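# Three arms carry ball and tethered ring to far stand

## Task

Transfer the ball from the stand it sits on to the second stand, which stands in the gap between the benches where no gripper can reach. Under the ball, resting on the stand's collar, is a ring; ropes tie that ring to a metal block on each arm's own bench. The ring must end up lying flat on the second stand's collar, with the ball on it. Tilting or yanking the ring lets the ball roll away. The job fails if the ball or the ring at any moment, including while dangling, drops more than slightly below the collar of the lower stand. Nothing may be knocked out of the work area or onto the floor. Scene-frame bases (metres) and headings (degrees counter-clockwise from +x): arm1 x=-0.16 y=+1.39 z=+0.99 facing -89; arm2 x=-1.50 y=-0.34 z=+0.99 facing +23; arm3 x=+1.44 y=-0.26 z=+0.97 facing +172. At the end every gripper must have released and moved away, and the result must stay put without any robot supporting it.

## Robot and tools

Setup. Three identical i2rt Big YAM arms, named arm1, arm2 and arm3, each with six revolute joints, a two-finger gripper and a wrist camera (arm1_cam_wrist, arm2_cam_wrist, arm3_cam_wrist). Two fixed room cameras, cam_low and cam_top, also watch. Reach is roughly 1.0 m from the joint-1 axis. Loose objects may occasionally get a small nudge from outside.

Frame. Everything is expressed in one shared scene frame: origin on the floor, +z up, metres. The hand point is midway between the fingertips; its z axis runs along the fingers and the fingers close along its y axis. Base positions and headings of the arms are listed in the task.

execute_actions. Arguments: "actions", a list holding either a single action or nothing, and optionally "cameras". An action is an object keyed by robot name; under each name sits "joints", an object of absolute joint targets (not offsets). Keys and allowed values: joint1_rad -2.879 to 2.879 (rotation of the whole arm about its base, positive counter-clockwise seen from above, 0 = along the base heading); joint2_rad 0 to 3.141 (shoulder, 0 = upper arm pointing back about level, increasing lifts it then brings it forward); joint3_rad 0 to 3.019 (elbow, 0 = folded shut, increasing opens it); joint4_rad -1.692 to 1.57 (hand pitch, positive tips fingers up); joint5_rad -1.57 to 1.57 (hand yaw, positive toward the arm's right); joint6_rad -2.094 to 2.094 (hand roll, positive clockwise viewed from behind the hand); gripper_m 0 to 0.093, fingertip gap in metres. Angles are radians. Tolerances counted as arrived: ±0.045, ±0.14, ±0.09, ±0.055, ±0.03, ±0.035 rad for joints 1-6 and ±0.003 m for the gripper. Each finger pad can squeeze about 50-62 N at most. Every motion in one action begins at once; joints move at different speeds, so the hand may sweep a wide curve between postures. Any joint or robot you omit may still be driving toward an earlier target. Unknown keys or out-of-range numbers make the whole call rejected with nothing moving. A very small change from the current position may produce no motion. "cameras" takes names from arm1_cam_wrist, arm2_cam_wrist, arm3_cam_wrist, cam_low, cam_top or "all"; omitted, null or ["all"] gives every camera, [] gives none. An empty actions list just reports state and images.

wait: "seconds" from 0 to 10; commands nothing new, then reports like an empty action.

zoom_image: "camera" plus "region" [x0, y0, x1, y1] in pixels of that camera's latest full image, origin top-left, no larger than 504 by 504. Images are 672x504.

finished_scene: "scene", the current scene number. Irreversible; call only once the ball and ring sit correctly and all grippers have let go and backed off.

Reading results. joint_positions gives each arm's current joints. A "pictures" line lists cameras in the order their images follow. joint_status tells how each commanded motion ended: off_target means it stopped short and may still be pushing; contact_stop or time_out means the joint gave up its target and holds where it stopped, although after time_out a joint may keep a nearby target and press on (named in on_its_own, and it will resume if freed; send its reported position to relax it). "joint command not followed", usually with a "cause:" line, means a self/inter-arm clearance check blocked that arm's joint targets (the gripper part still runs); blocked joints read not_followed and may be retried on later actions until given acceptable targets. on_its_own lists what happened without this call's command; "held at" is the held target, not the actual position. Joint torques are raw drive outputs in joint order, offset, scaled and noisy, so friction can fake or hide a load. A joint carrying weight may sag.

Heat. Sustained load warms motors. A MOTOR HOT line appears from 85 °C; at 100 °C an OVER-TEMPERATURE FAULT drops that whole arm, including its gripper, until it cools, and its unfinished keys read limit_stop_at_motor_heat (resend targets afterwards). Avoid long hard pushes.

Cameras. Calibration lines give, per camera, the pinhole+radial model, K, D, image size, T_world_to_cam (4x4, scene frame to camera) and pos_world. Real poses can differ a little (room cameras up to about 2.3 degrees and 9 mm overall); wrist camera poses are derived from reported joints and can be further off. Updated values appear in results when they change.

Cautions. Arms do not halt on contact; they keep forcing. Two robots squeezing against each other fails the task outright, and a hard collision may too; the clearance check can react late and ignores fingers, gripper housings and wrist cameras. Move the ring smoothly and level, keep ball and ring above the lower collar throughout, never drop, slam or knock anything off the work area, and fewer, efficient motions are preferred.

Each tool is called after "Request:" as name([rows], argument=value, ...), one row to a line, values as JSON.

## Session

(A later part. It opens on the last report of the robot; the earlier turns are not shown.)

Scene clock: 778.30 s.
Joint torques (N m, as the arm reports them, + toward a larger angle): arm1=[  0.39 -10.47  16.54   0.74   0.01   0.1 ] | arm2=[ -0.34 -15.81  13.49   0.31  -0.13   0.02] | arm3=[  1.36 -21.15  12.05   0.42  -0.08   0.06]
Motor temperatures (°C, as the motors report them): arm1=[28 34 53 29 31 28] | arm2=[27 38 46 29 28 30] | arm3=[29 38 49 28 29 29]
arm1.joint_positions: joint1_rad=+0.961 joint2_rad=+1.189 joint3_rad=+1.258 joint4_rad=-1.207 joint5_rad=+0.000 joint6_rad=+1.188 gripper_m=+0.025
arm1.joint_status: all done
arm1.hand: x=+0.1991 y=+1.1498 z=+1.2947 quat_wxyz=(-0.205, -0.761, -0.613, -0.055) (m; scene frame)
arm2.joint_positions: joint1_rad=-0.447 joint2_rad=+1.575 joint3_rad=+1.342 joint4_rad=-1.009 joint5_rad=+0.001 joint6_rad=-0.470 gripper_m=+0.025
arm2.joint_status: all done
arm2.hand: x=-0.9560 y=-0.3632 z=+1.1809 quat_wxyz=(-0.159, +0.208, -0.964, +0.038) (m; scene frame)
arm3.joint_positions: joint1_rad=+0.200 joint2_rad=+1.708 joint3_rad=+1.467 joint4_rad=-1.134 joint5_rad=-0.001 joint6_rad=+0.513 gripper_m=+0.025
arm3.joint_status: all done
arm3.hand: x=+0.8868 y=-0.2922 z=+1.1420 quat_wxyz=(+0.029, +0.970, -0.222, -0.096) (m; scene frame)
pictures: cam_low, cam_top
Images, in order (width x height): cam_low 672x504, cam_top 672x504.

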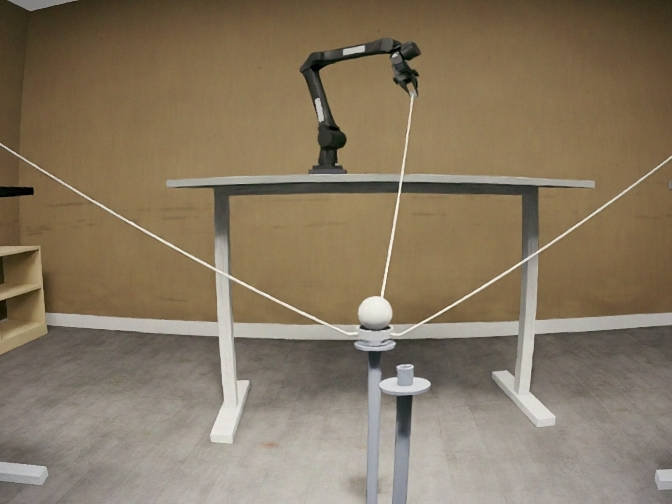

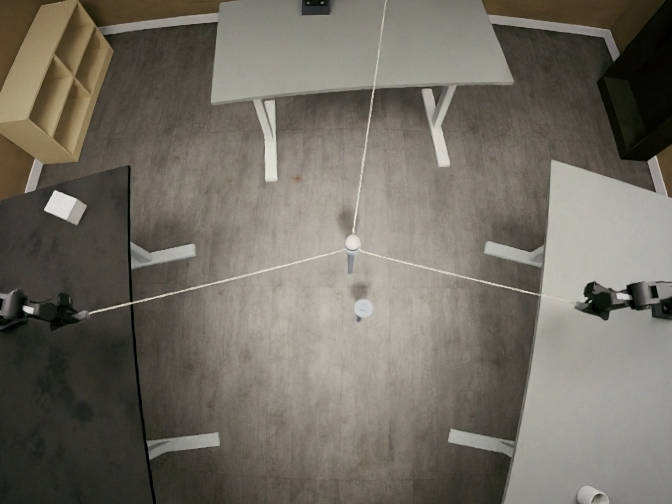

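Request:
execute_actions(actions=[])

Scene clock: 813.60 s.
Joint torques (N m, as the arm reports them, + toward a larger angle): arm1=[  0.3  -10.53  16.57   0.74   0.02   0.11] | arm2=[ -0.12 -15.91  13.59   0.3   -0.14   0.03] | arm3=[  0.78 -20.96  12.05   0.21  -0.08   0.06]
Motor temperatures (°C, as the motors report them): arm1=[28 34 54 29 31 28] | arm2=[27 38 46 29 28 30] | arm3=[29 38 50 28 29 29]
arm1.joint_positions: joint1_rad=+0.961 joint2_rad=+1.189 joint3_rad=+1.258 joint4_rad=-1.207 joint5_rad=+0.000 joint6_rad=+1.188 gripper_m=+0.025
arm1.joint_status: all done
arm1.hand: x=+0.1991 y=+1.1498 z=+1.2947 quat_wxyz=(-0.205, -0.761, -0.613, -0.055) (m; scene frame)
arm2.joint_positions: joint1_rad=-0.447 joint2_rad=+1.575 joint3_rad=+1.342 joint4_rad=-1.009 joint5_rad=+0.001 joint6_rad=-0.470 gripper_m=+0.025
arm2.joint_status: all done
arm2.hand: x=-0.9560 y=-0.3632 z=+1.1809 quat_wxyz=(-0.159, +0.208, -0.964, +0.038) (m; scene frame)
arm3.joint_positions: joint1_rad=+0.200 joint2_rad=+1.708 joint3_rad=+1.467 joint4_rad=-1.134 joint5_rad=-0.001 joint6_rad=+0.513 gripper_m=+0.025
arm3.joint_status: all done
arm3.hand: x=+0.8868 y=-0.2922 z=+1.1420 quat_wxyz=(+0.029, +0.970, -0.222, -0.096) (m; scene frame)
pictures: arm1_cam_wrist, arm2_cam_wrist, arm3_cam_wrist, cam_low, cam_top
camera_calibration (this result's frames):
arm1_cam_wrist: T_world_to_cam=[[-0.915471, 0.165831, -0.366624, 0.465599], [0.0126123, 0.922507, 0.385774, -1.55987], [0.402186, 0.348541, -0.84662, 0.735498], [0, 0, 0, 1]] pos_world=[0.150109, 1.10543, 1.39515]
arm2_cam_wrist: T_world_to_cam=[[0.375639, -0.915063, 0.146817, -0.151274], [-0.890204, -0.312205, 0.331762, -1.35763], [-0.257746, -0.255319, -0.931869, 0.883686], [0, 0, 0, 1]] pos_world=[-0.923972, -0.336661, 1.2961]
arm3_cam_wrist: T_world_to_cam=[[0.42049, 0.904189, -0.0750403, -0.0266498], [0.836371, -0.354233, 0.418333, -1.31483], [0.351671, -0.238666, -0.905188, 0.779934], [0, 0, 0, 1]] pos_world=[0.836609, -0.255514, 1.25402]
Images, in order (width x height): arm1_cam_wrist 672x504, arm2_cam_wrist 672x504, arm3_cam_wrist 672x504, cam_low 672x504, cam_top 672x504.

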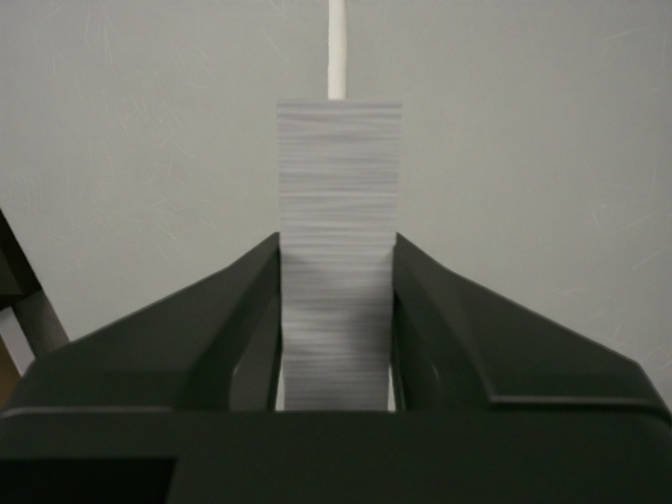

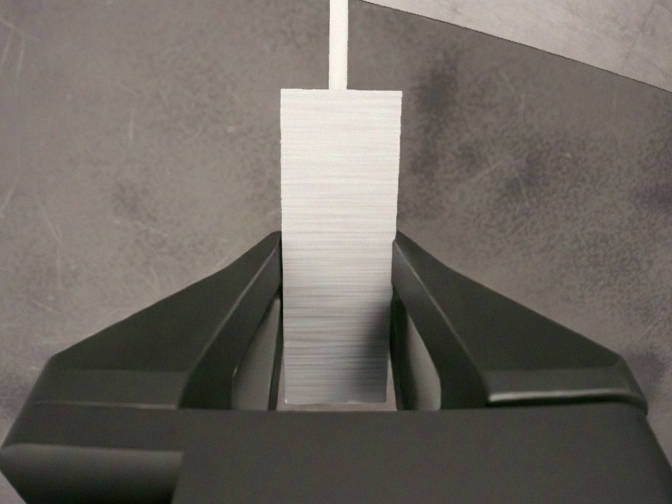

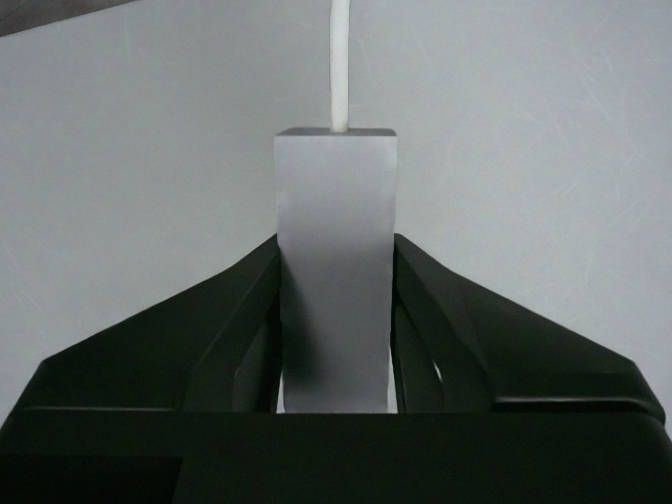

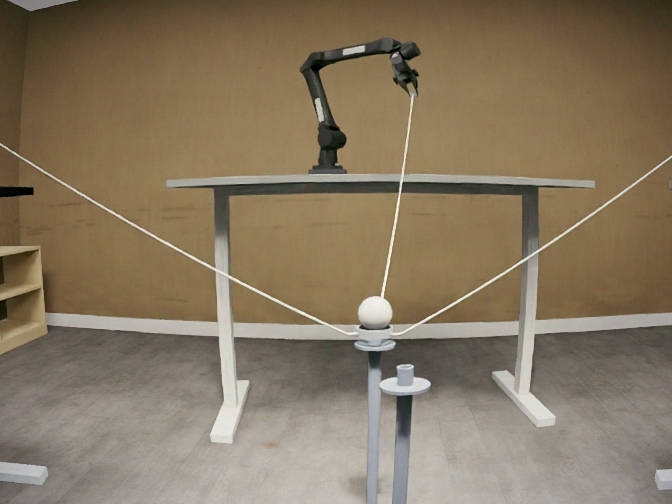

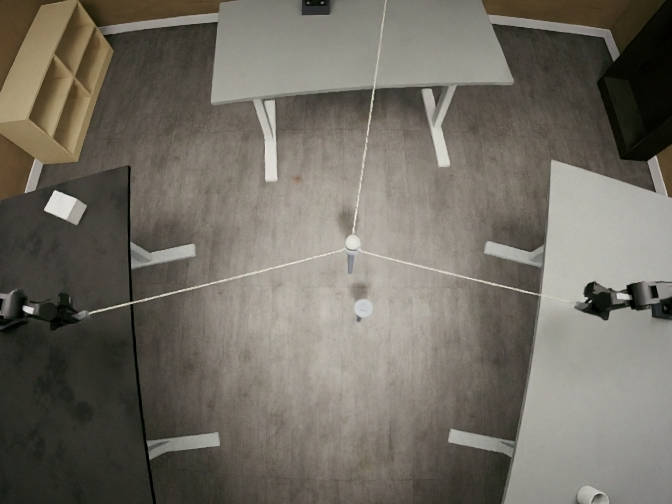

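Request:
execute_actions([
  {"arm1":{"joints":{"joint3_rad":1.366,"joint4_rad":-1.255}},"arm2":{"joints":{"joint3_rad":1.4445,"joint4_rad":-1.092}},"arm3":{"joints":{"joint3_rad":1.574,"joint4_rad":-1.217}}},
], cameras=["cam_low","cam_top"])

Request:
zoom_image(camera="cam_low", region=[325, 270, 425, 365])

Scene clock: 821.60 s.
Joint torques (N m, as the arm reports them, + toward a larger angle): arm1=[  0.25 -10.63  16.96   0.75   0.01   0.1 ] | arm2=[ -0.28 -15.94  13.68   0.23  -0.12   0.03] | arm3=[  1.39 -21.63  12.17   0.26  -0.08   0.07]
Motor temperatures (°C, as the motors report them): arm1=[28 34 55 29 31 28] | arm2=[27 38 47 29 28 30] | arm3=[29 38 50 28 29 29]
arm1.joint_positions: joint1_rad=+0.961 joint2_rad=+1.189 joint3_rad=+1.294 joint4_rad=-1.246 joint5_rad=+0.000 joint6_rad=+1.188 gripper_m=+0.025
arm1.joint_status: all done
arm1.hand: x=+0.1976 y=+1.1511 z=+1.3080 quat_wxyz=(-0.203, -0.761, -0.613, -0.054) (m; scene frame)
arm2.joint_positions: joint1_rad=-0.447 joint2_rad=+1.575 joint3_rad=+1.390 joint4_rad=-1.080 joint5_rad=+0.001 joint6_rad=-0.470 gripper_m=+0.025
arm2.joint_status: all done
arm2.hand: x=-0.9575 y=-0.3633 z=+1.1972 quat_wxyz=(-0.148, +0.208, -0.966, +0.035) (m; scene frame)
arm3.joint_positions: joint1_rad=+0.200 joint2_rad=+1.708 joint3_rad=+1.513 joint4_rad=-1.200 joint5_rad=+0.000 joint6_rad=+0.513 gripper_m=+0.025
arm3.joint_status: all done
arm3.hand: x=+0.8878 y=-0.2920 z=+1.1585 quat_wxyz=(+0.026, +0.971, -0.222, -0.087) (m; scene frame)
pictures: cam_low, cam_top
Images, in order (width x height): cam_low 672x504, cam_top 672x504.

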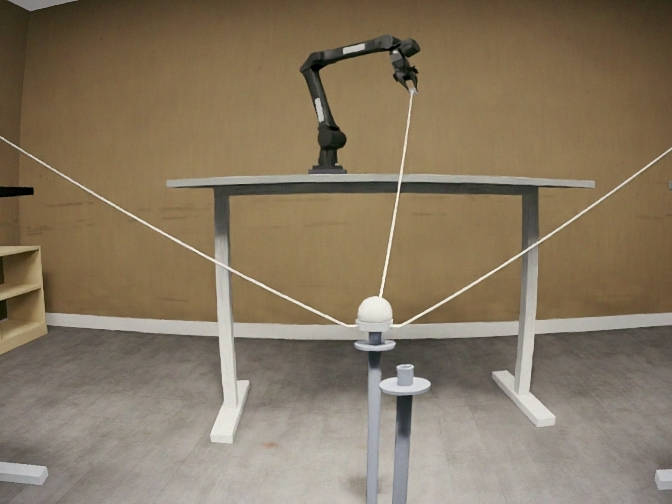

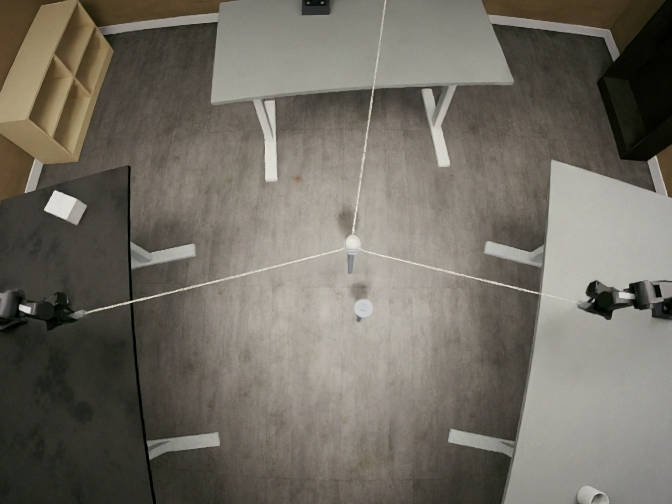

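Region (325, 270, 425, 365) of cam_low's 672x504 image, scaled by 5.040, with more detail than that image has; it fills the top 479 rows of this view, and the rest is white.

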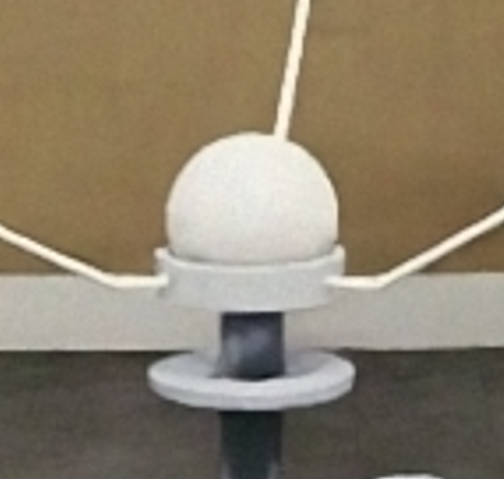

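Request:
execute_actions([
  {"arm1":{"joints":{"joint3_rad":1.412,"joint4_rad":-1.293}},"arm2":{"joints":{"joint3_rad":1.4895,"joint4_rad":-1.150}},"arm3":{"joints":{"joint3_rad":1.617,"joint4_rad":-1.273}}},
], cameras=["cam_low","cam_top"])

Request:
zoom_image(camera="cam_low", region=[325, 270, 425, 365])

Scene clock: 837.50 s.
Joint torques (N m, as the arm reports them, + toward a larger angle): arm1=[  0.44 -10.56  17.1    0.77  -0.07   0.09] | arm2=[ -0.24 -16.69  13.95   0.08  -0.07   0.02] | arm3=[  1.09 -21.1   12.14   0.21  -0.1    0.1 ]
Motor temperatures (°C, as the motors report them): arm1=[28 34 56 29 31 28] | arm2=[27 38 47 29 28 30] | arm3=[29 38 51 28 29 29]
arm1.joint_positions: joint1_rad=+0.961 joint2_rad=+1.189 joint3_rad=+1.338 joint4_rad=-1.284 joint5_rad=+0.002 joint6_rad=+1.189 gripper_m=+0.025
arm1.joint_status: all done
arm1.hand: x=+0.1970 y=+1.1513 z=+1.3252 quat_wxyz=(-0.206, -0.761, -0.613, -0.054) (m; scene frame)
arm2.joint_positions: joint1_rad=-0.447 joint2_rad=+1.575 joint3_rad=+1.434 joint4_rad=-1.135 joint5_rad=-0.001 joint6_rad=-0.471 gripper_m=+0.025
arm2.joint_status: all done
arm2.hand: x=-0.9573 y=-0.3632 z=+1.2130 quat_wxyz=(-0.143, +0.209, -0.967, +0.033) (m; scene frame)
arm3.joint_positions: joint1_rad=+0.200 joint2_rad=+1.708 joint3_rad=+1.555 joint4_rad=-1.254 joint5_rad=+0.001 joint6_rad=+0.513 gripper_m=+0.025
arm3.joint_status: all done
arm3.hand: x=+0.8881 y=-0.2918 z=+1.1736 quat_wxyz=(+0.024, +0.971, -0.222, -0.081) (m; scene frame)
pictures: cam_low, cam_top
Images, in order (width x height): cam_low 672x504, cam_top 672x504.

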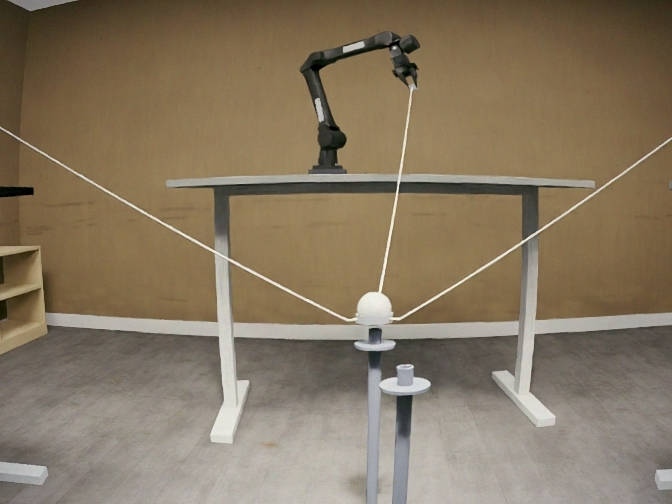

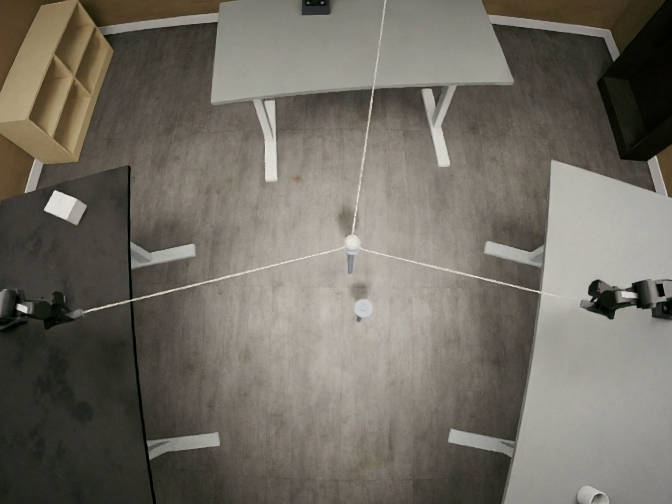

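Region (325, 270, 425, 365) of cam_low's 672x504 image, scaled by 5.040, with more detail than that image has; it fills the top 479 rows of this view, and the rest is white.

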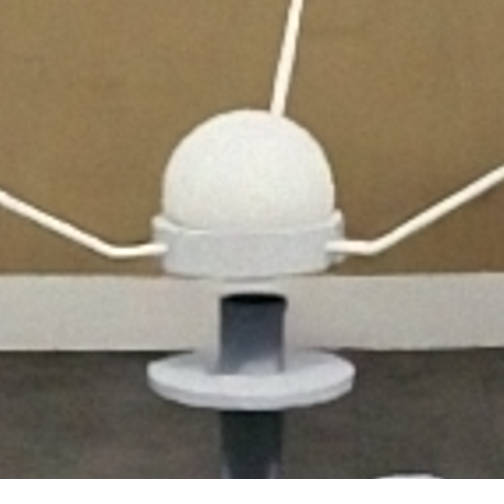

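Request:
zoom_image(camera="cam_low", region=[345, 285, 405, 355])

Request:
zoom_image(camera="cam_top", region=[325, 215, 385, 275])

Region (345, 285, 405, 355) of cam_low's 672x504 image, scaled by 7.200, with more detail than that image has; it fills the left 432 columns of this view, and the rest is white.

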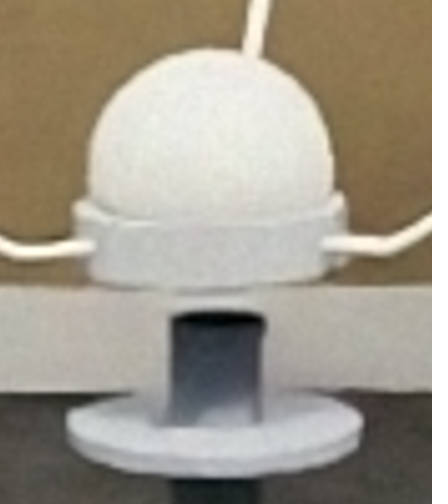

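Region (325, 215, 385, 275) of cam_top's 672x504 image, scaled by 8.400, with more detail than that image has.

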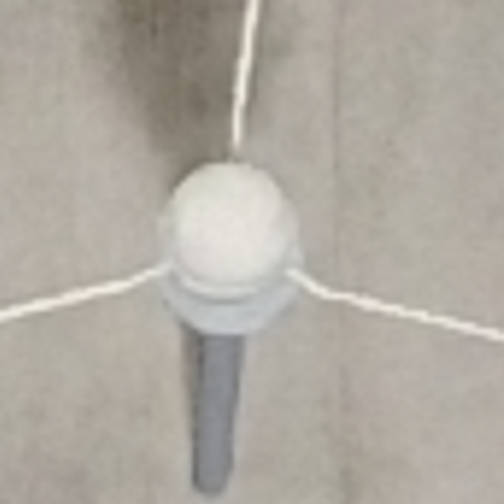

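Request:
execute_actions([
  {"arm1":{"joints":{"joint3_rad":1.463,"joint4_rad":-1.329}},"arm2":{"joints":{"joint3_rad":1.5465,"joint4_rad":-1.215}},"arm3":{"joints":{"joint3_rad":1.669,"joint4_rad":-1.335}}},
], cameras=["cam_low","cam_top"])

Request:
zoom_image(camera="cam_low", region=[340, 275, 410, 355])

Scene clock: 870.57 s.
Joint torques (N m, as the arm reports them, + toward a larger angle): arm1=[  0.3  -10.57  16.9    0.78  -0.06   0.09] | arm2=[  0.   -16.27  13.87   0.1   -0.07   0.03] | arm3=[  1.06 -21.85  12.04   0.13  -0.12   0.03]
Motor temperatures (°C, as the motors report them): arm1=[28 34 57 29 31 28] | arm2=[27 38 48 29 28 30] | arm3=[29 38 52 28 29 29]
arm1.joint_positions: joint1_rad=+0.961 joint2_rad=+1.189 joint3_rad=+1.391 joint4_rad=-1.321 joint5_rad=+0.002 joint6_rad=+1.189 gripper_m=+0.025
arm1.joint_status: all done
arm1.hand: x=+0.1974 y=+1.1514 z=+1.3467 quat_wxyz=(-0.214, -0.760, -0.612, -0.056) (m; scene frame)
arm2.joint_positions: joint1_rad=-0.447 joint2_rad=+1.576 joint3_rad=+1.492 joint4_rad=-1.199 joint5_rad=-0.001 joint6_rad=-0.471 gripper_m=+0.025
arm2.joint_status: all done
arm2.hand: x=-0.9561 y=-0.3635 z=+1.2341 quat_wxyz=(-0.140, +0.209, -0.967, +0.032) (m; scene frame)
arm3.joint_positions: joint1_rad=+0.200 joint2_rad=+1.708 joint3_rad=+1.608 joint4_rad=-1.316 joint5_rad=+0.001 joint6_rad=+0.513 gripper_m=+0.025
arm3.joint_status: all done
arm3.hand: x=+0.8875 y=-0.2918 z=+1.1936 quat_wxyz=(+0.023, +0.972, -0.222, -0.077) (m; scene frame)
pictures: cam_low, cam_top
Images, in order (width x height): cam_low 672x504, cam_top 672x504.

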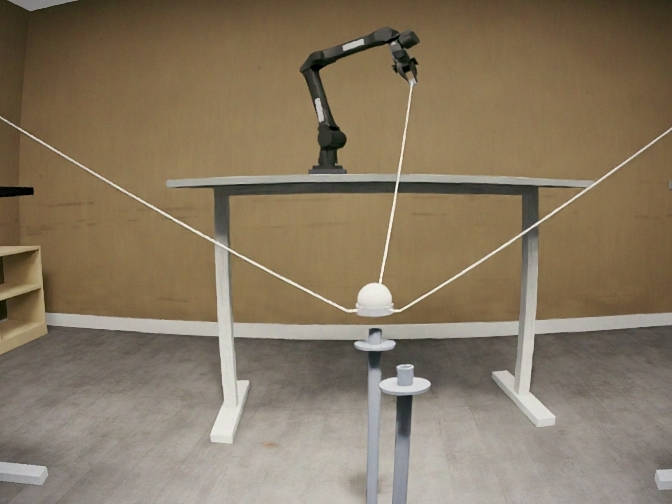

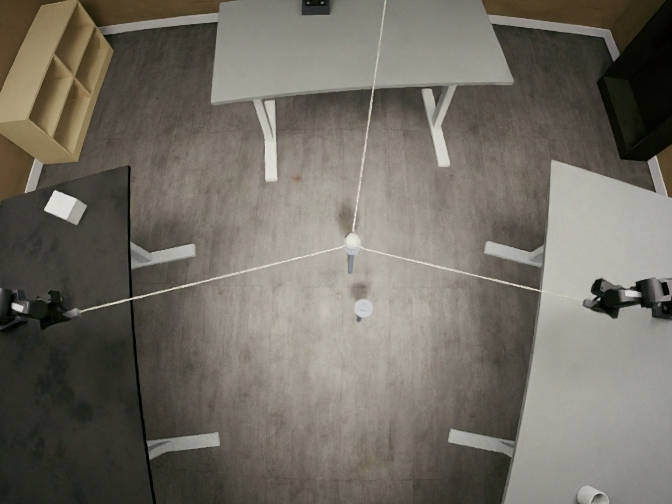

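Region (340, 275, 410, 355) of cam_low's 672x504 image, scaled by 6.300, with more detail than that image has; it fills the left 441 columns of this view, and the rest is white.

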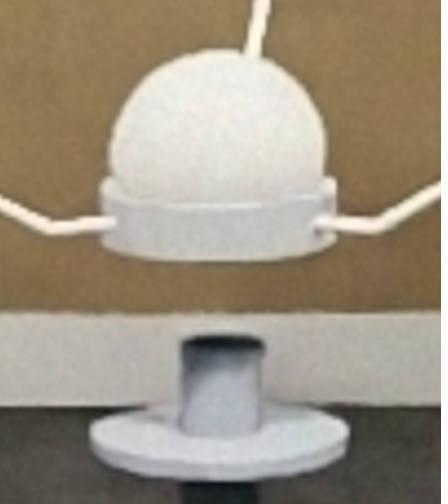

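Request:
execute_actions([
  {"arm1":{"joints":{"joint1_rad":0.857,"joint2_rad":1.275,"joint3_rad":1.516,"joint4_rad":-1.221,"joint6_rad":1.11}},"arm2":{"joints":{"joint1_rad":-0.5666,"joint4_rad":-1.105,"joint6_rad":-0.595}},"arm3":{"joints":{"joint1_rad":0.327,"joint6_rad":0.642}}},
], cameras=["cam_low","cam_top"])

Request:
zoom_image(camera="cam_low", region=[335, 270, 435, 400])

Scene clock: 991.87 s.
Joint torques (N m, as the arm reports them, + toward a larger angle): arm1=[  1.3  -13.23  16.51   2.05  -0.15  -0.16] | arm2=[  0.16 -16.59  13.86   0.93   0.02   0.03] | arm3=[  0.07 -22.13  12.14   0.27  -0.18   0.04]
Motor temperatures (°C, as the motors report them): arm1=[28 34 61 29 31 28] | arm2=[27 39 50 29 28 30] | arm3=[29 38 54 28 29 29]
arm1.joint_positions: joint1_rad=+0.843 joint2_rad=+1.297 joint3_rad=+1.449 joint4_rad=-1.243 joint5_rad=+0.005 joint6_rad=+1.125 gripper_m=+0.025
arm1.joint_status: all done
arm1.hand: x=+0.2043 y=+1.0781 z=+1.3377 quat_wxyz=(-0.232, -0.773, -0.589, -0.038) (m; scene frame)
arm2.joint_positions: joint1_rad=-0.564 joint2_rad=+1.576 joint3_rad=+1.492 joint4_rad=-1.113 joint5_rad=-0.003 joint6_rad=-0.586 gripper_m=+0.025
arm2.joint_status: all done
arm2.hand: x=-0.9429 y=-0.4292 z=+1.2403 quat_wxyz=(-0.175, +0.207, -0.961, +0.062) (m; scene frame)
arm3.joint_positions: joint1_rad=+0.327 joint2_rad=+1.708 joint3_rad=+1.608 joint4_rad=-1.318 joint5_rad=+0.003 joint6_rad=+0.634 gripper_m=+0.025
arm3.joint_status: all done
arm3.hand: x=+0.8970 y=-0.3619 z=+1.1935 quat_wxyz=(+0.030, +0.972, -0.220, -0.073) (m; scene frame)
pictures: cam_low, cam_top
Images, in order (width x height): cam_low 672x504, cam_top 672x504.

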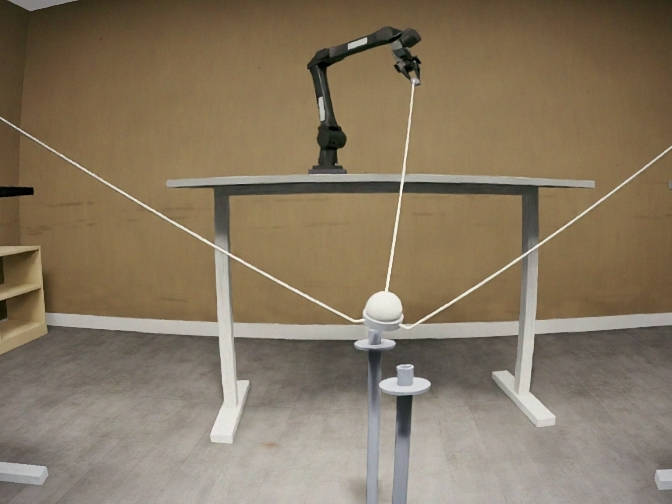

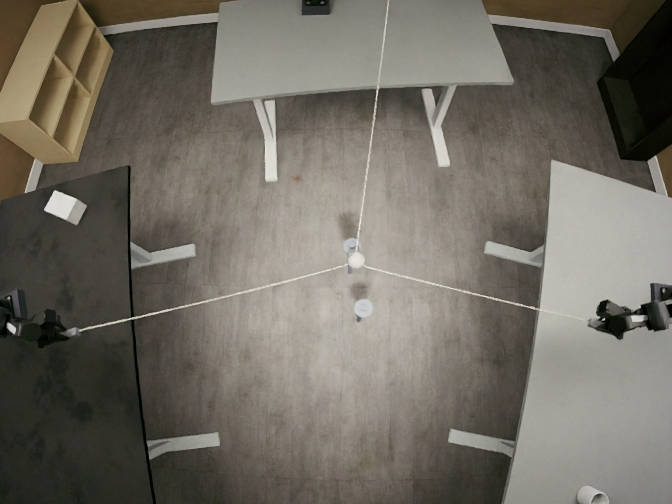

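Region (335, 270, 435, 400) of cam_low's 672x504 image, scaled by 3.877, with more detail than that image has; it fills the left 388 columns of this view, and the rest is white.

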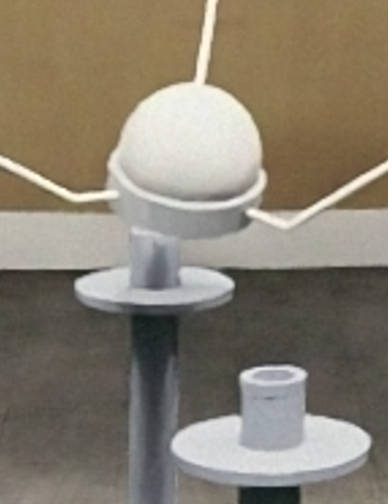

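Request:
execute_actions(actions=[], cameras=["cam_low","cam_top"])

Request:
zoom_image(camera="cam_low", region=[335, 270, 435, 400])

Scene clock: 995.00 s.
Joint torques (N m, as the arm reports them, + toward a larger angle): arm1=[  1.54 -13.22  16.49   2.04  -0.15  -0.15] | arm2=[  0.36 -16.34  13.95   1.02   0.02   0.03] | arm3=[ -0.01 -21.72  11.98   0.23  -0.21   0.06]
Motor temperatures (°C, as the motors report them): arm1=[28 34 60 29 31 28] | arm2=[27 39 50 29 28 30] | arm3=[29 38 54 28 29 29]
arm1.joint_positions: joint1_rad=+0.843 joint2_rad=+1.297 joint3_rad=+1.449 joint4_rad=-1.243 joint5_rad=+0.005 joint6_rad=+1.125 gripper_m=+0.025
arm1.joint_status: all done
arm1.hand: x=+0.2043 y=+1.0781 z=+1.3377 quat_wxyz=(-0.232, -0.773, -0.589, -0.038) (m; scene frame)
arm2.joint_positions: joint1_rad=-0.564 joint2_rad=+1.576 joint3_rad=+1.492 joint4_rad=-1.113 joint5_rad=-0.003 joint6_rad=-0.586 gripper_m=+0.025
arm2.joint_status: all done
arm2.hand: x=-0.9429 y=-0.4292 z=+1.2403 quat_wxyz=(-0.175, +0.207, -0.961, +0.062) (m; scene frame)
arm3.joint_positions: joint1_rad=+0.327 joint2_rad=+1.708 joint3_rad=+1.608 joint4_rad=-1.318 joint5_rad=+0.003 joint6_rad=+0.635 gripper_m=+0.025
arm3.joint_status: all done
arm3.hand: x=+0.8970 y=-0.3619 z=+1.1935 quat_wxyz=(+0.030, +0.972, -0.220, -0.073) (m; scene frame)
pictures: cam_low, cam_top
Images, in order (width x height): cam_low 672x504, cam_top 672x504.

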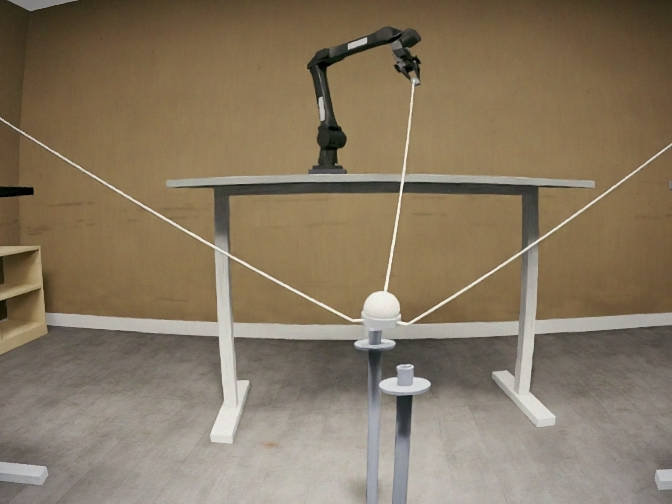

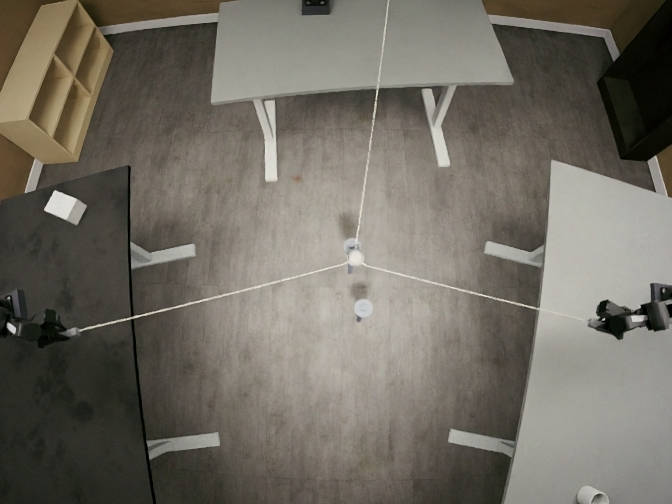

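Region (335, 270, 435, 400) of cam_low's 672x504 image, scaled by 3.877, with more detail than that image has; it fills the left 388 columns of this view, and the rest is white.

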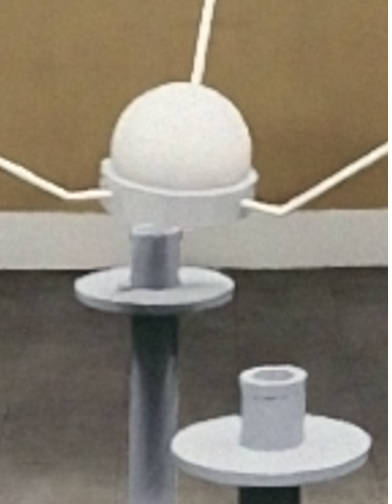

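Request:
execute_actions([
  {"arm1":{"joints":{"joint1_rad":0.802,"joint2_rad":1.345,"joint3_rad":1.572,"joint4_rad":-1.154,"joint6_rad":1.048}},"arm2":{"joints":{"joint1_rad":-0.650,"joint2_rad":1.601,"joint3_rad":1.5725,"joint4_rad":-1.078,"joint6_rad":-0.684}},"arm3":{"joints":{"joint1_rad":0.415,"joint3_rad":1.677,"joint6_rad":0.747}}},
], cameras=["cam_low","cam_top"])

Request:
zoom_image(camera="cam_low", region=[335, 270, 445, 400])

Scene clock: 1039.60 s.
Joint torques (N m, as the arm reports them, + toward a larger angle): arm1=[  0.91 -13.41  17.11   2.06  -0.15  -0.16] | arm2=[  0.12 -16.59  14.62   1.01   0.04   0.03] | arm3=[ -0.04 -21.83  12.68   0.2   -0.22   0.06]
Motor temperatures (°C, as the motors report them): arm1=[28 34 61 29 31 28] | arm2=[27 39 50 29 28 30] | arm3=[29 39 55 28 29 29]
arm1.joint_positions: joint1_rad=+0.794 joint2_rad=+1.358 joint3_rad=+1.500 joint4_rad=-1.175 joint5_rad=+0.005 joint6_rad=+1.064 gripper_m=+0.025
arm1.joint_status: all done
arm1.hand: x=+0.2150 y=+1.0357 z=+1.3425 quat_wxyz=(-0.262, -0.764, -0.589, -0.029) (m; scene frame)
arm2.joint_positions: joint1_rad=-0.649 joint2_rad=+1.604 joint3_rad=+1.510 joint4_rad=-1.086 joint5_rad=-0.004 joint6_rad=-0.676 gripper_m=+0.025
arm2.joint_status: all done
arm2.hand: x=-0.9389 y=-0.4791 z=+1.2356 quat_wxyz=(-0.176, +0.209, -0.959, +0.080) (m; scene frame)
arm3.joint_positions: joint1_rad=+0.416 joint2_rad=+1.708 joint3_rad=+1.608 joint4_rad=-1.318 joint5_rad=+0.004 joint6_rad=+0.739 gripper_m=+0.025
arm3.joint_status: all done
arm3.hand: x=+0.9082 y=-0.4096 z=+1.1934 quat_wxyz=(+0.036, +0.970, -0.228, -0.070) (m; scene frame)
pictures: cam_low, cam_top
Images, in order (width x height): cam_low 672x504, cam_top 672x504.

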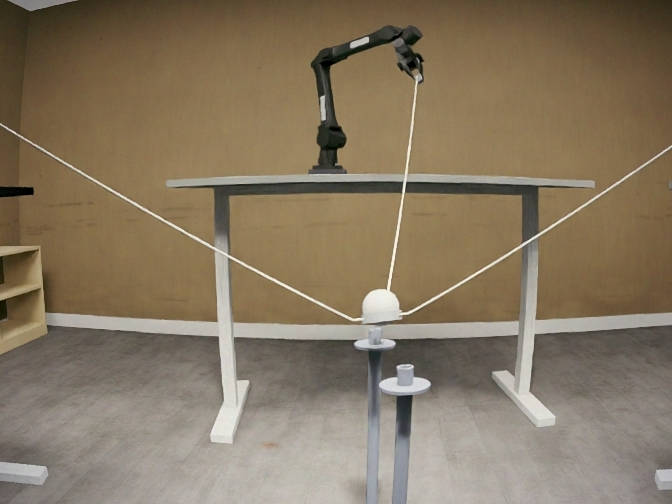

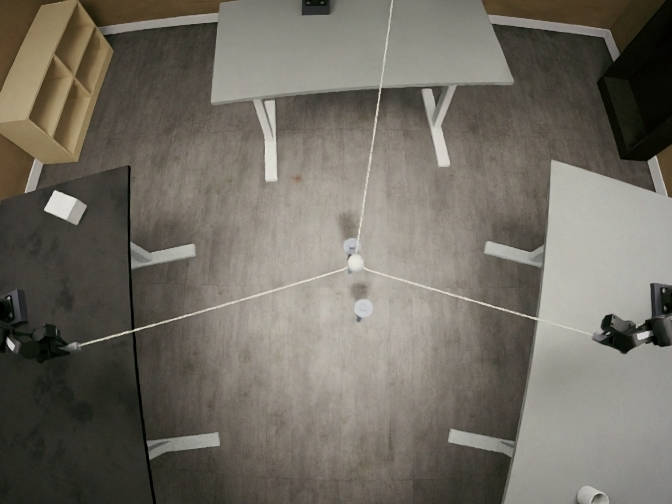

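Region (335, 270, 445, 400) of cam_low's 672x504 image, scaled by 3.877, with more detail than that image has; it fills the left 426 columns of this view, and the rest is white.

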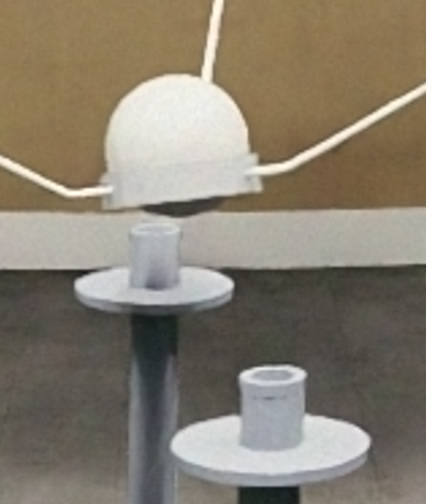

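Request:
execute_actions([
  {"arm1":{"joints":{"joint1_rad":0.755,"joint2_rad":1.431,"joint3_rad":1.6395,"joint4_rad":-1.105,"joint6_rad":0.997}},"arm2":{"joints":{"joint1_rad":-0.722,"joint2_rad":1.646,"joint3_rad":1.614,"joint4_rad":-1.0435,"joint6_rad":-0.766}},"arm3":{"joints":{"joint1_rad":0.4975,"joint3_rad":1.687,"joint6_rad":0.839}}},
], cameras=["cam_low","cam_top"])

Request:
zoom_image(camera="cam_low", region=[335, 270, 445, 400])

Scene clock: 1066.70 s.
Joint torques (N m, as the arm reports them, + toward a larger angle): arm1=[  1.02 -15.37  17.04   2.06  -0.16  -0.15] | arm2=[ -0.04 -17.78  14.37   1.05   0.05   0.03] | arm3=[  0.27 -21.05  12.8    0.14  -0.19   0.05]
Motor temperatures (°C, as the motors report them): arm1=[28 34 63 29 31 28] | arm2=[27 39 52 29 28 30] | arm3=[29 39 56 28 29 29]
arm1.joint_positions: joint1_rad=+0.747 joint2_rad=+1.451 joint3_rad=+1.569 joint4_rad=-1.125 joint5_rad=+0.005 joint6_rad=+1.013 gripper_m=+0.025
arm1.joint_status: all done
arm1.hand: x=+0.2266 y=+0.9879 z=+1.3370 quat_wxyz=(-0.277, -0.760, -0.588, -0.018) (m; scene frame)
arm2.joint_positions: joint1_rad=-0.718 joint2_rad=+1.650 joint3_rad=+1.554 joint4_rad=-1.051 joint5_rad=-0.004 joint6_rad=-0.757 gripper_m=+0.025
arm2.joint_status: all done
arm2.hand: x=-0.9265 y=-0.5249 z=+1.2336 quat_wxyz=(-0.183, +0.214, -0.954, +0.102) (m; scene frame)
arm3.joint_positions: joint1_rad=+0.496 joint2_rad=+1.708 joint3_rad=+1.618 joint4_rad=-1.318 joint5_rad=+0.005 joint6_rad=+0.831 gripper_m=+0.025
arm3.joint_status: all done
arm3.hand: x=+0.9196 y=-0.4530 z=+1.1974 quat_wxyz=(+0.045, +0.969, -0.234, -0.071) (m; scene frame)
pictures: cam_low, cam_top
Images, in order (width x height): cam_low 672x504, cam_top 672x504.

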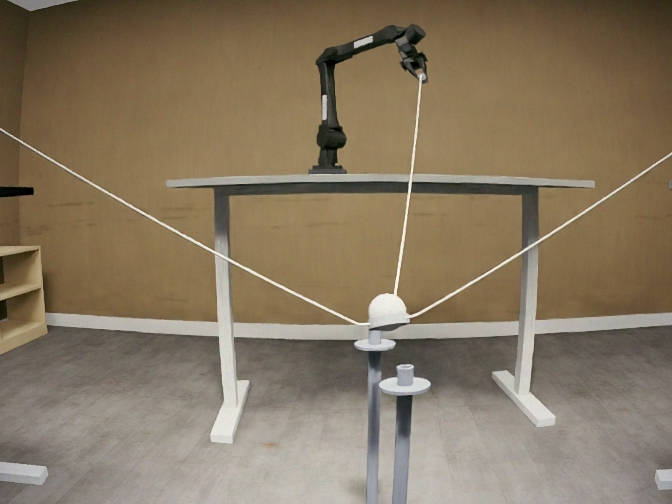

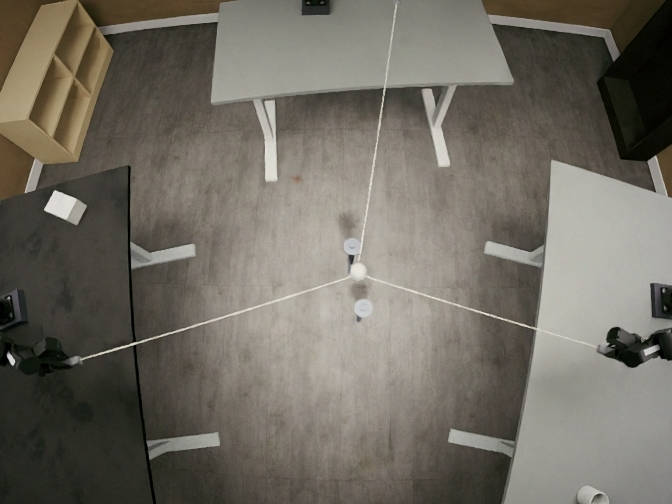

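Region (335, 270, 445, 400) of cam_low's 672x504 image, scaled by 3.877, with more detail than that image has; it fills the left 426 columns of this view, and the rest is white.

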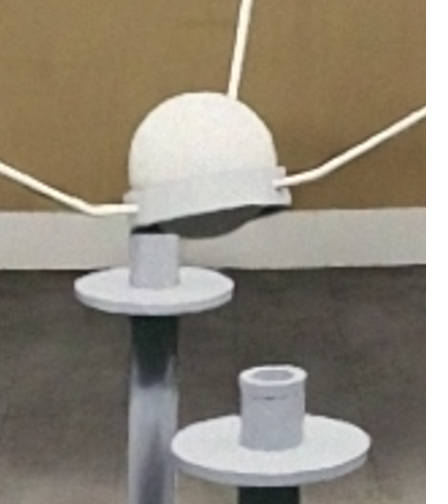

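Request:
execute_actions(actions=[], cameras=["cam_low","cam_top"])

Request:
zoom_image(camera="cam_low", region=[335, 270, 445, 400])

Scene clock: 1071.10 s.
Joint torques (N m, as the arm reports them, + toward a larger angle): arm1=[  0.94 -15.59  16.99   2.04  -0.17  -0.15] | arm2=[ -0.09 -17.57  14.45   1.04   0.04   0.05] | arm3=[  0.45 -21.48  12.84   0.3   -0.22   0.07]
Motor temperatures (°C, as the motors report them): arm1=[28 34 63 29 31 28] | arm2=[27 39 52 29 28 30] | arm3=[29 39 56 28 29 29]
arm1.joint_positions: joint1_rad=+0.747 joint2_rad=+1.451 joint3_rad=+1.569 joint4_rad=-1.125 joint5_rad=+0.005 joint6_rad=+1.012 gripper_m=+0.025
arm1.joint_status: all done
arm1.hand: x=+0.2266 y=+0.9879 z=+1.3370 quat_wxyz=(-0.277, -0.760, -0.588, -0.018) (m; scene frame)
arm2.joint_positions: joint1_rad=-0.718 joint2_rad=+1.650 joint3_rad=+1.554 joint4_rad=-1.051 joint5_rad=-0.004 joint6_rad=-0.758 gripper_m=+0.025
arm2.joint_status: all done
arm2.hand: x=-0.9265 y=-0.5249 z=+1.2336 quat_wxyz=(-0.183, +0.214, -0.954, +0.102) (m; scene frame)
arm3.joint_positions: joint1_rad=+0.496 joint2_rad=+1.708 joint3_rad=+1.618 joint4_rad=-1.318 joint5_rad=+0.005 joint6_rad=+0.831 gripper_m=+0.025
arm3.joint_status: all done
arm3.hand: x=+0.9196 y=-0.4530 z=+1.1974 quat_wxyz=(+0.045, +0.969, -0.234, -0.071) (m; scene frame)
pictures: cam_low, cam_top
Images, in order (width x height): cam_low 672x504, cam_top 672x504.

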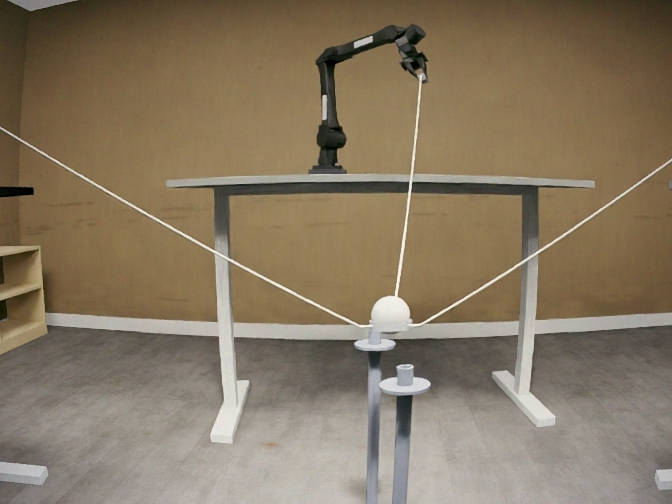

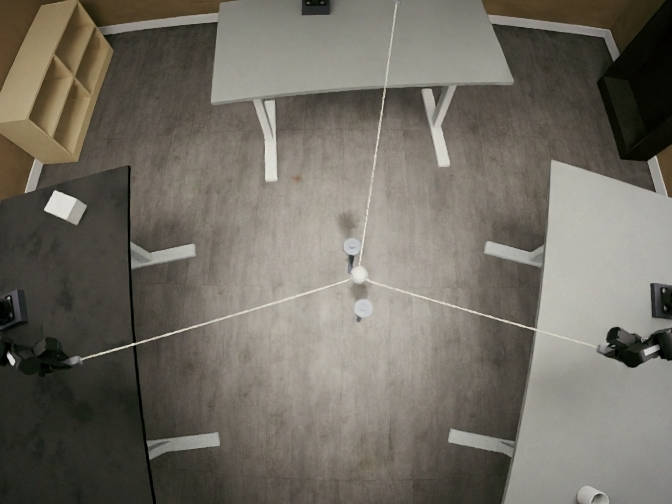

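Region (335, 270, 445, 400) of cam_low's 672x504 image, scaled by 3.877, with more detail than that image has; it fills the left 426 columns of this view, and the rest is white.

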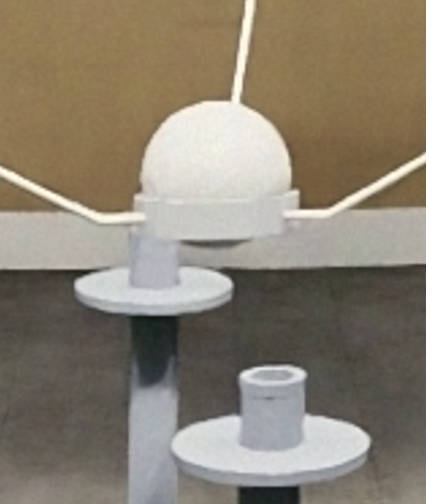

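Request:
execute_actions([
  {"arm1":{"joints":{"joint1_rad":0.725,"joint2_rad":1.486,"joint3_rad":1.687,"joint4_rad":-1.075,"joint6_rad":0.963}},"arm2":{"joints":{"joint1_rad":-0.769,"joint2_rad":1.678,"joint3_rad":1.646,"joint4_rad":-1.025,"joint6_rad":-0.821}},"arm3":{"joints":{"joint1_rad":0.555,"joint4_rad":-1.268,"joint6_rad":0.900}}},
], cameras=["cam_low","cam_top"])

Request:
zoom_image(camera="cam_low", region=[340, 275, 450, 405])

Scene clock: 1093.50 s.
Joint torques (N m, as the arm reports them, + toward a larger angle): arm1=[  0.62 -15.75  17.56   2.18  -0.16  -0.15] | arm2=[ -0.8  -17.93  14.7    1.18   0.05   0.06] | arm3=[ -0.28 -21.8   12.95   1.56  -0.23   0.16]
Motor temperatures (°C, as the motors report them): arm1=[28 35 63 29 31 28] | arm2=[27 39 52 29 28 30] | arm3=[29 39 57 28 29 29]
arm1.joint_positions: joint1_rad=+0.720 joint2_rad=+1.499 joint3_rad=+1.611 joint4_rad=-1.097 joint5_rad=+0.005 joint6_rad=+0.979 gripper_m=+0.025
arm1.joint_status: all done
arm1.hand: x=+0.2310 y=+0.9605 z=+1.3360 quat_wxyz=(-0.287, -0.755, -0.589, -0.010) (m; scene frame)
arm2.joint_positions: joint1_rad=-0.758 joint2_rad=+1.678 joint3_rad=+1.583 joint4_rad=-1.035 joint5_rad=-0.004 joint6_rad=-0.812 gripper_m=+0.025
arm2.joint_status: all done
arm2.hand: x=-0.9209 y=-0.5524 z=+1.2321 quat_wxyz=(-0.184, +0.221, -0.951, +0.114) (m; scene frame)
arm3.joint_positions: joint1_rad=+0.545 joint2_rad=+1.708 joint3_rad=+1.618 joint4_rad=-1.283 joint5_rad=+0.005 joint6_rad=+0.892 gripper_m=+0.025
arm3.joint_status: all done
arm3.hand: x=+0.9221 y=-0.4822 z=+1.1990 quat_wxyz=(+0.059, +0.966, -0.239, -0.083) (m; scene frame)
pictures: cam_low, cam_top
Images, in order (width x height): cam_low 672x504, cam_top 672x504.

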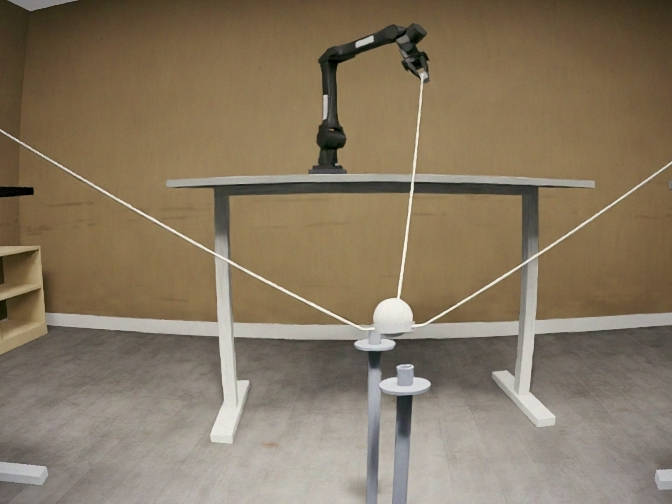

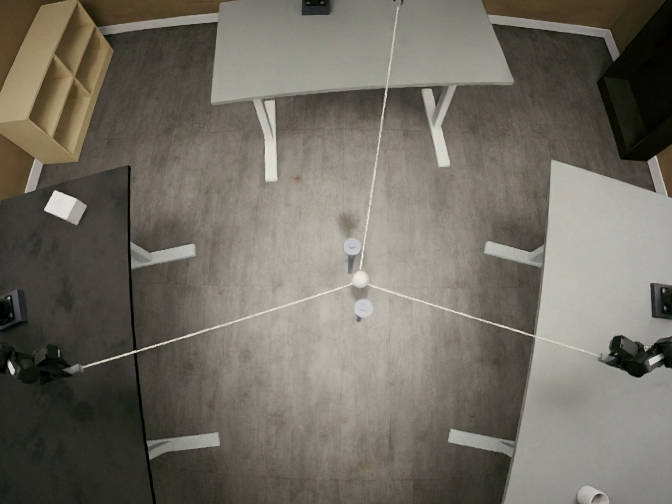

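Region (340, 275, 450, 405) of cam_low's 672x504 image, scaled by 3.877, with more detail than that image has; it fills the left 426 columns of this view, and the rest is white.

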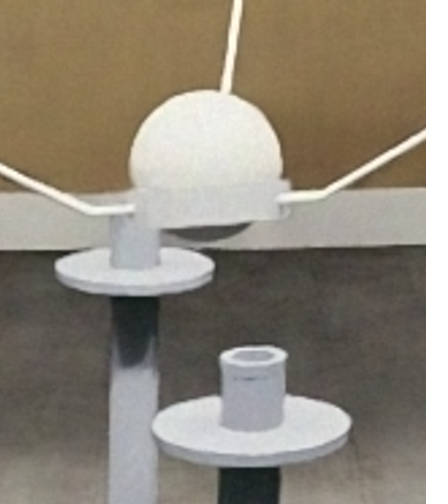

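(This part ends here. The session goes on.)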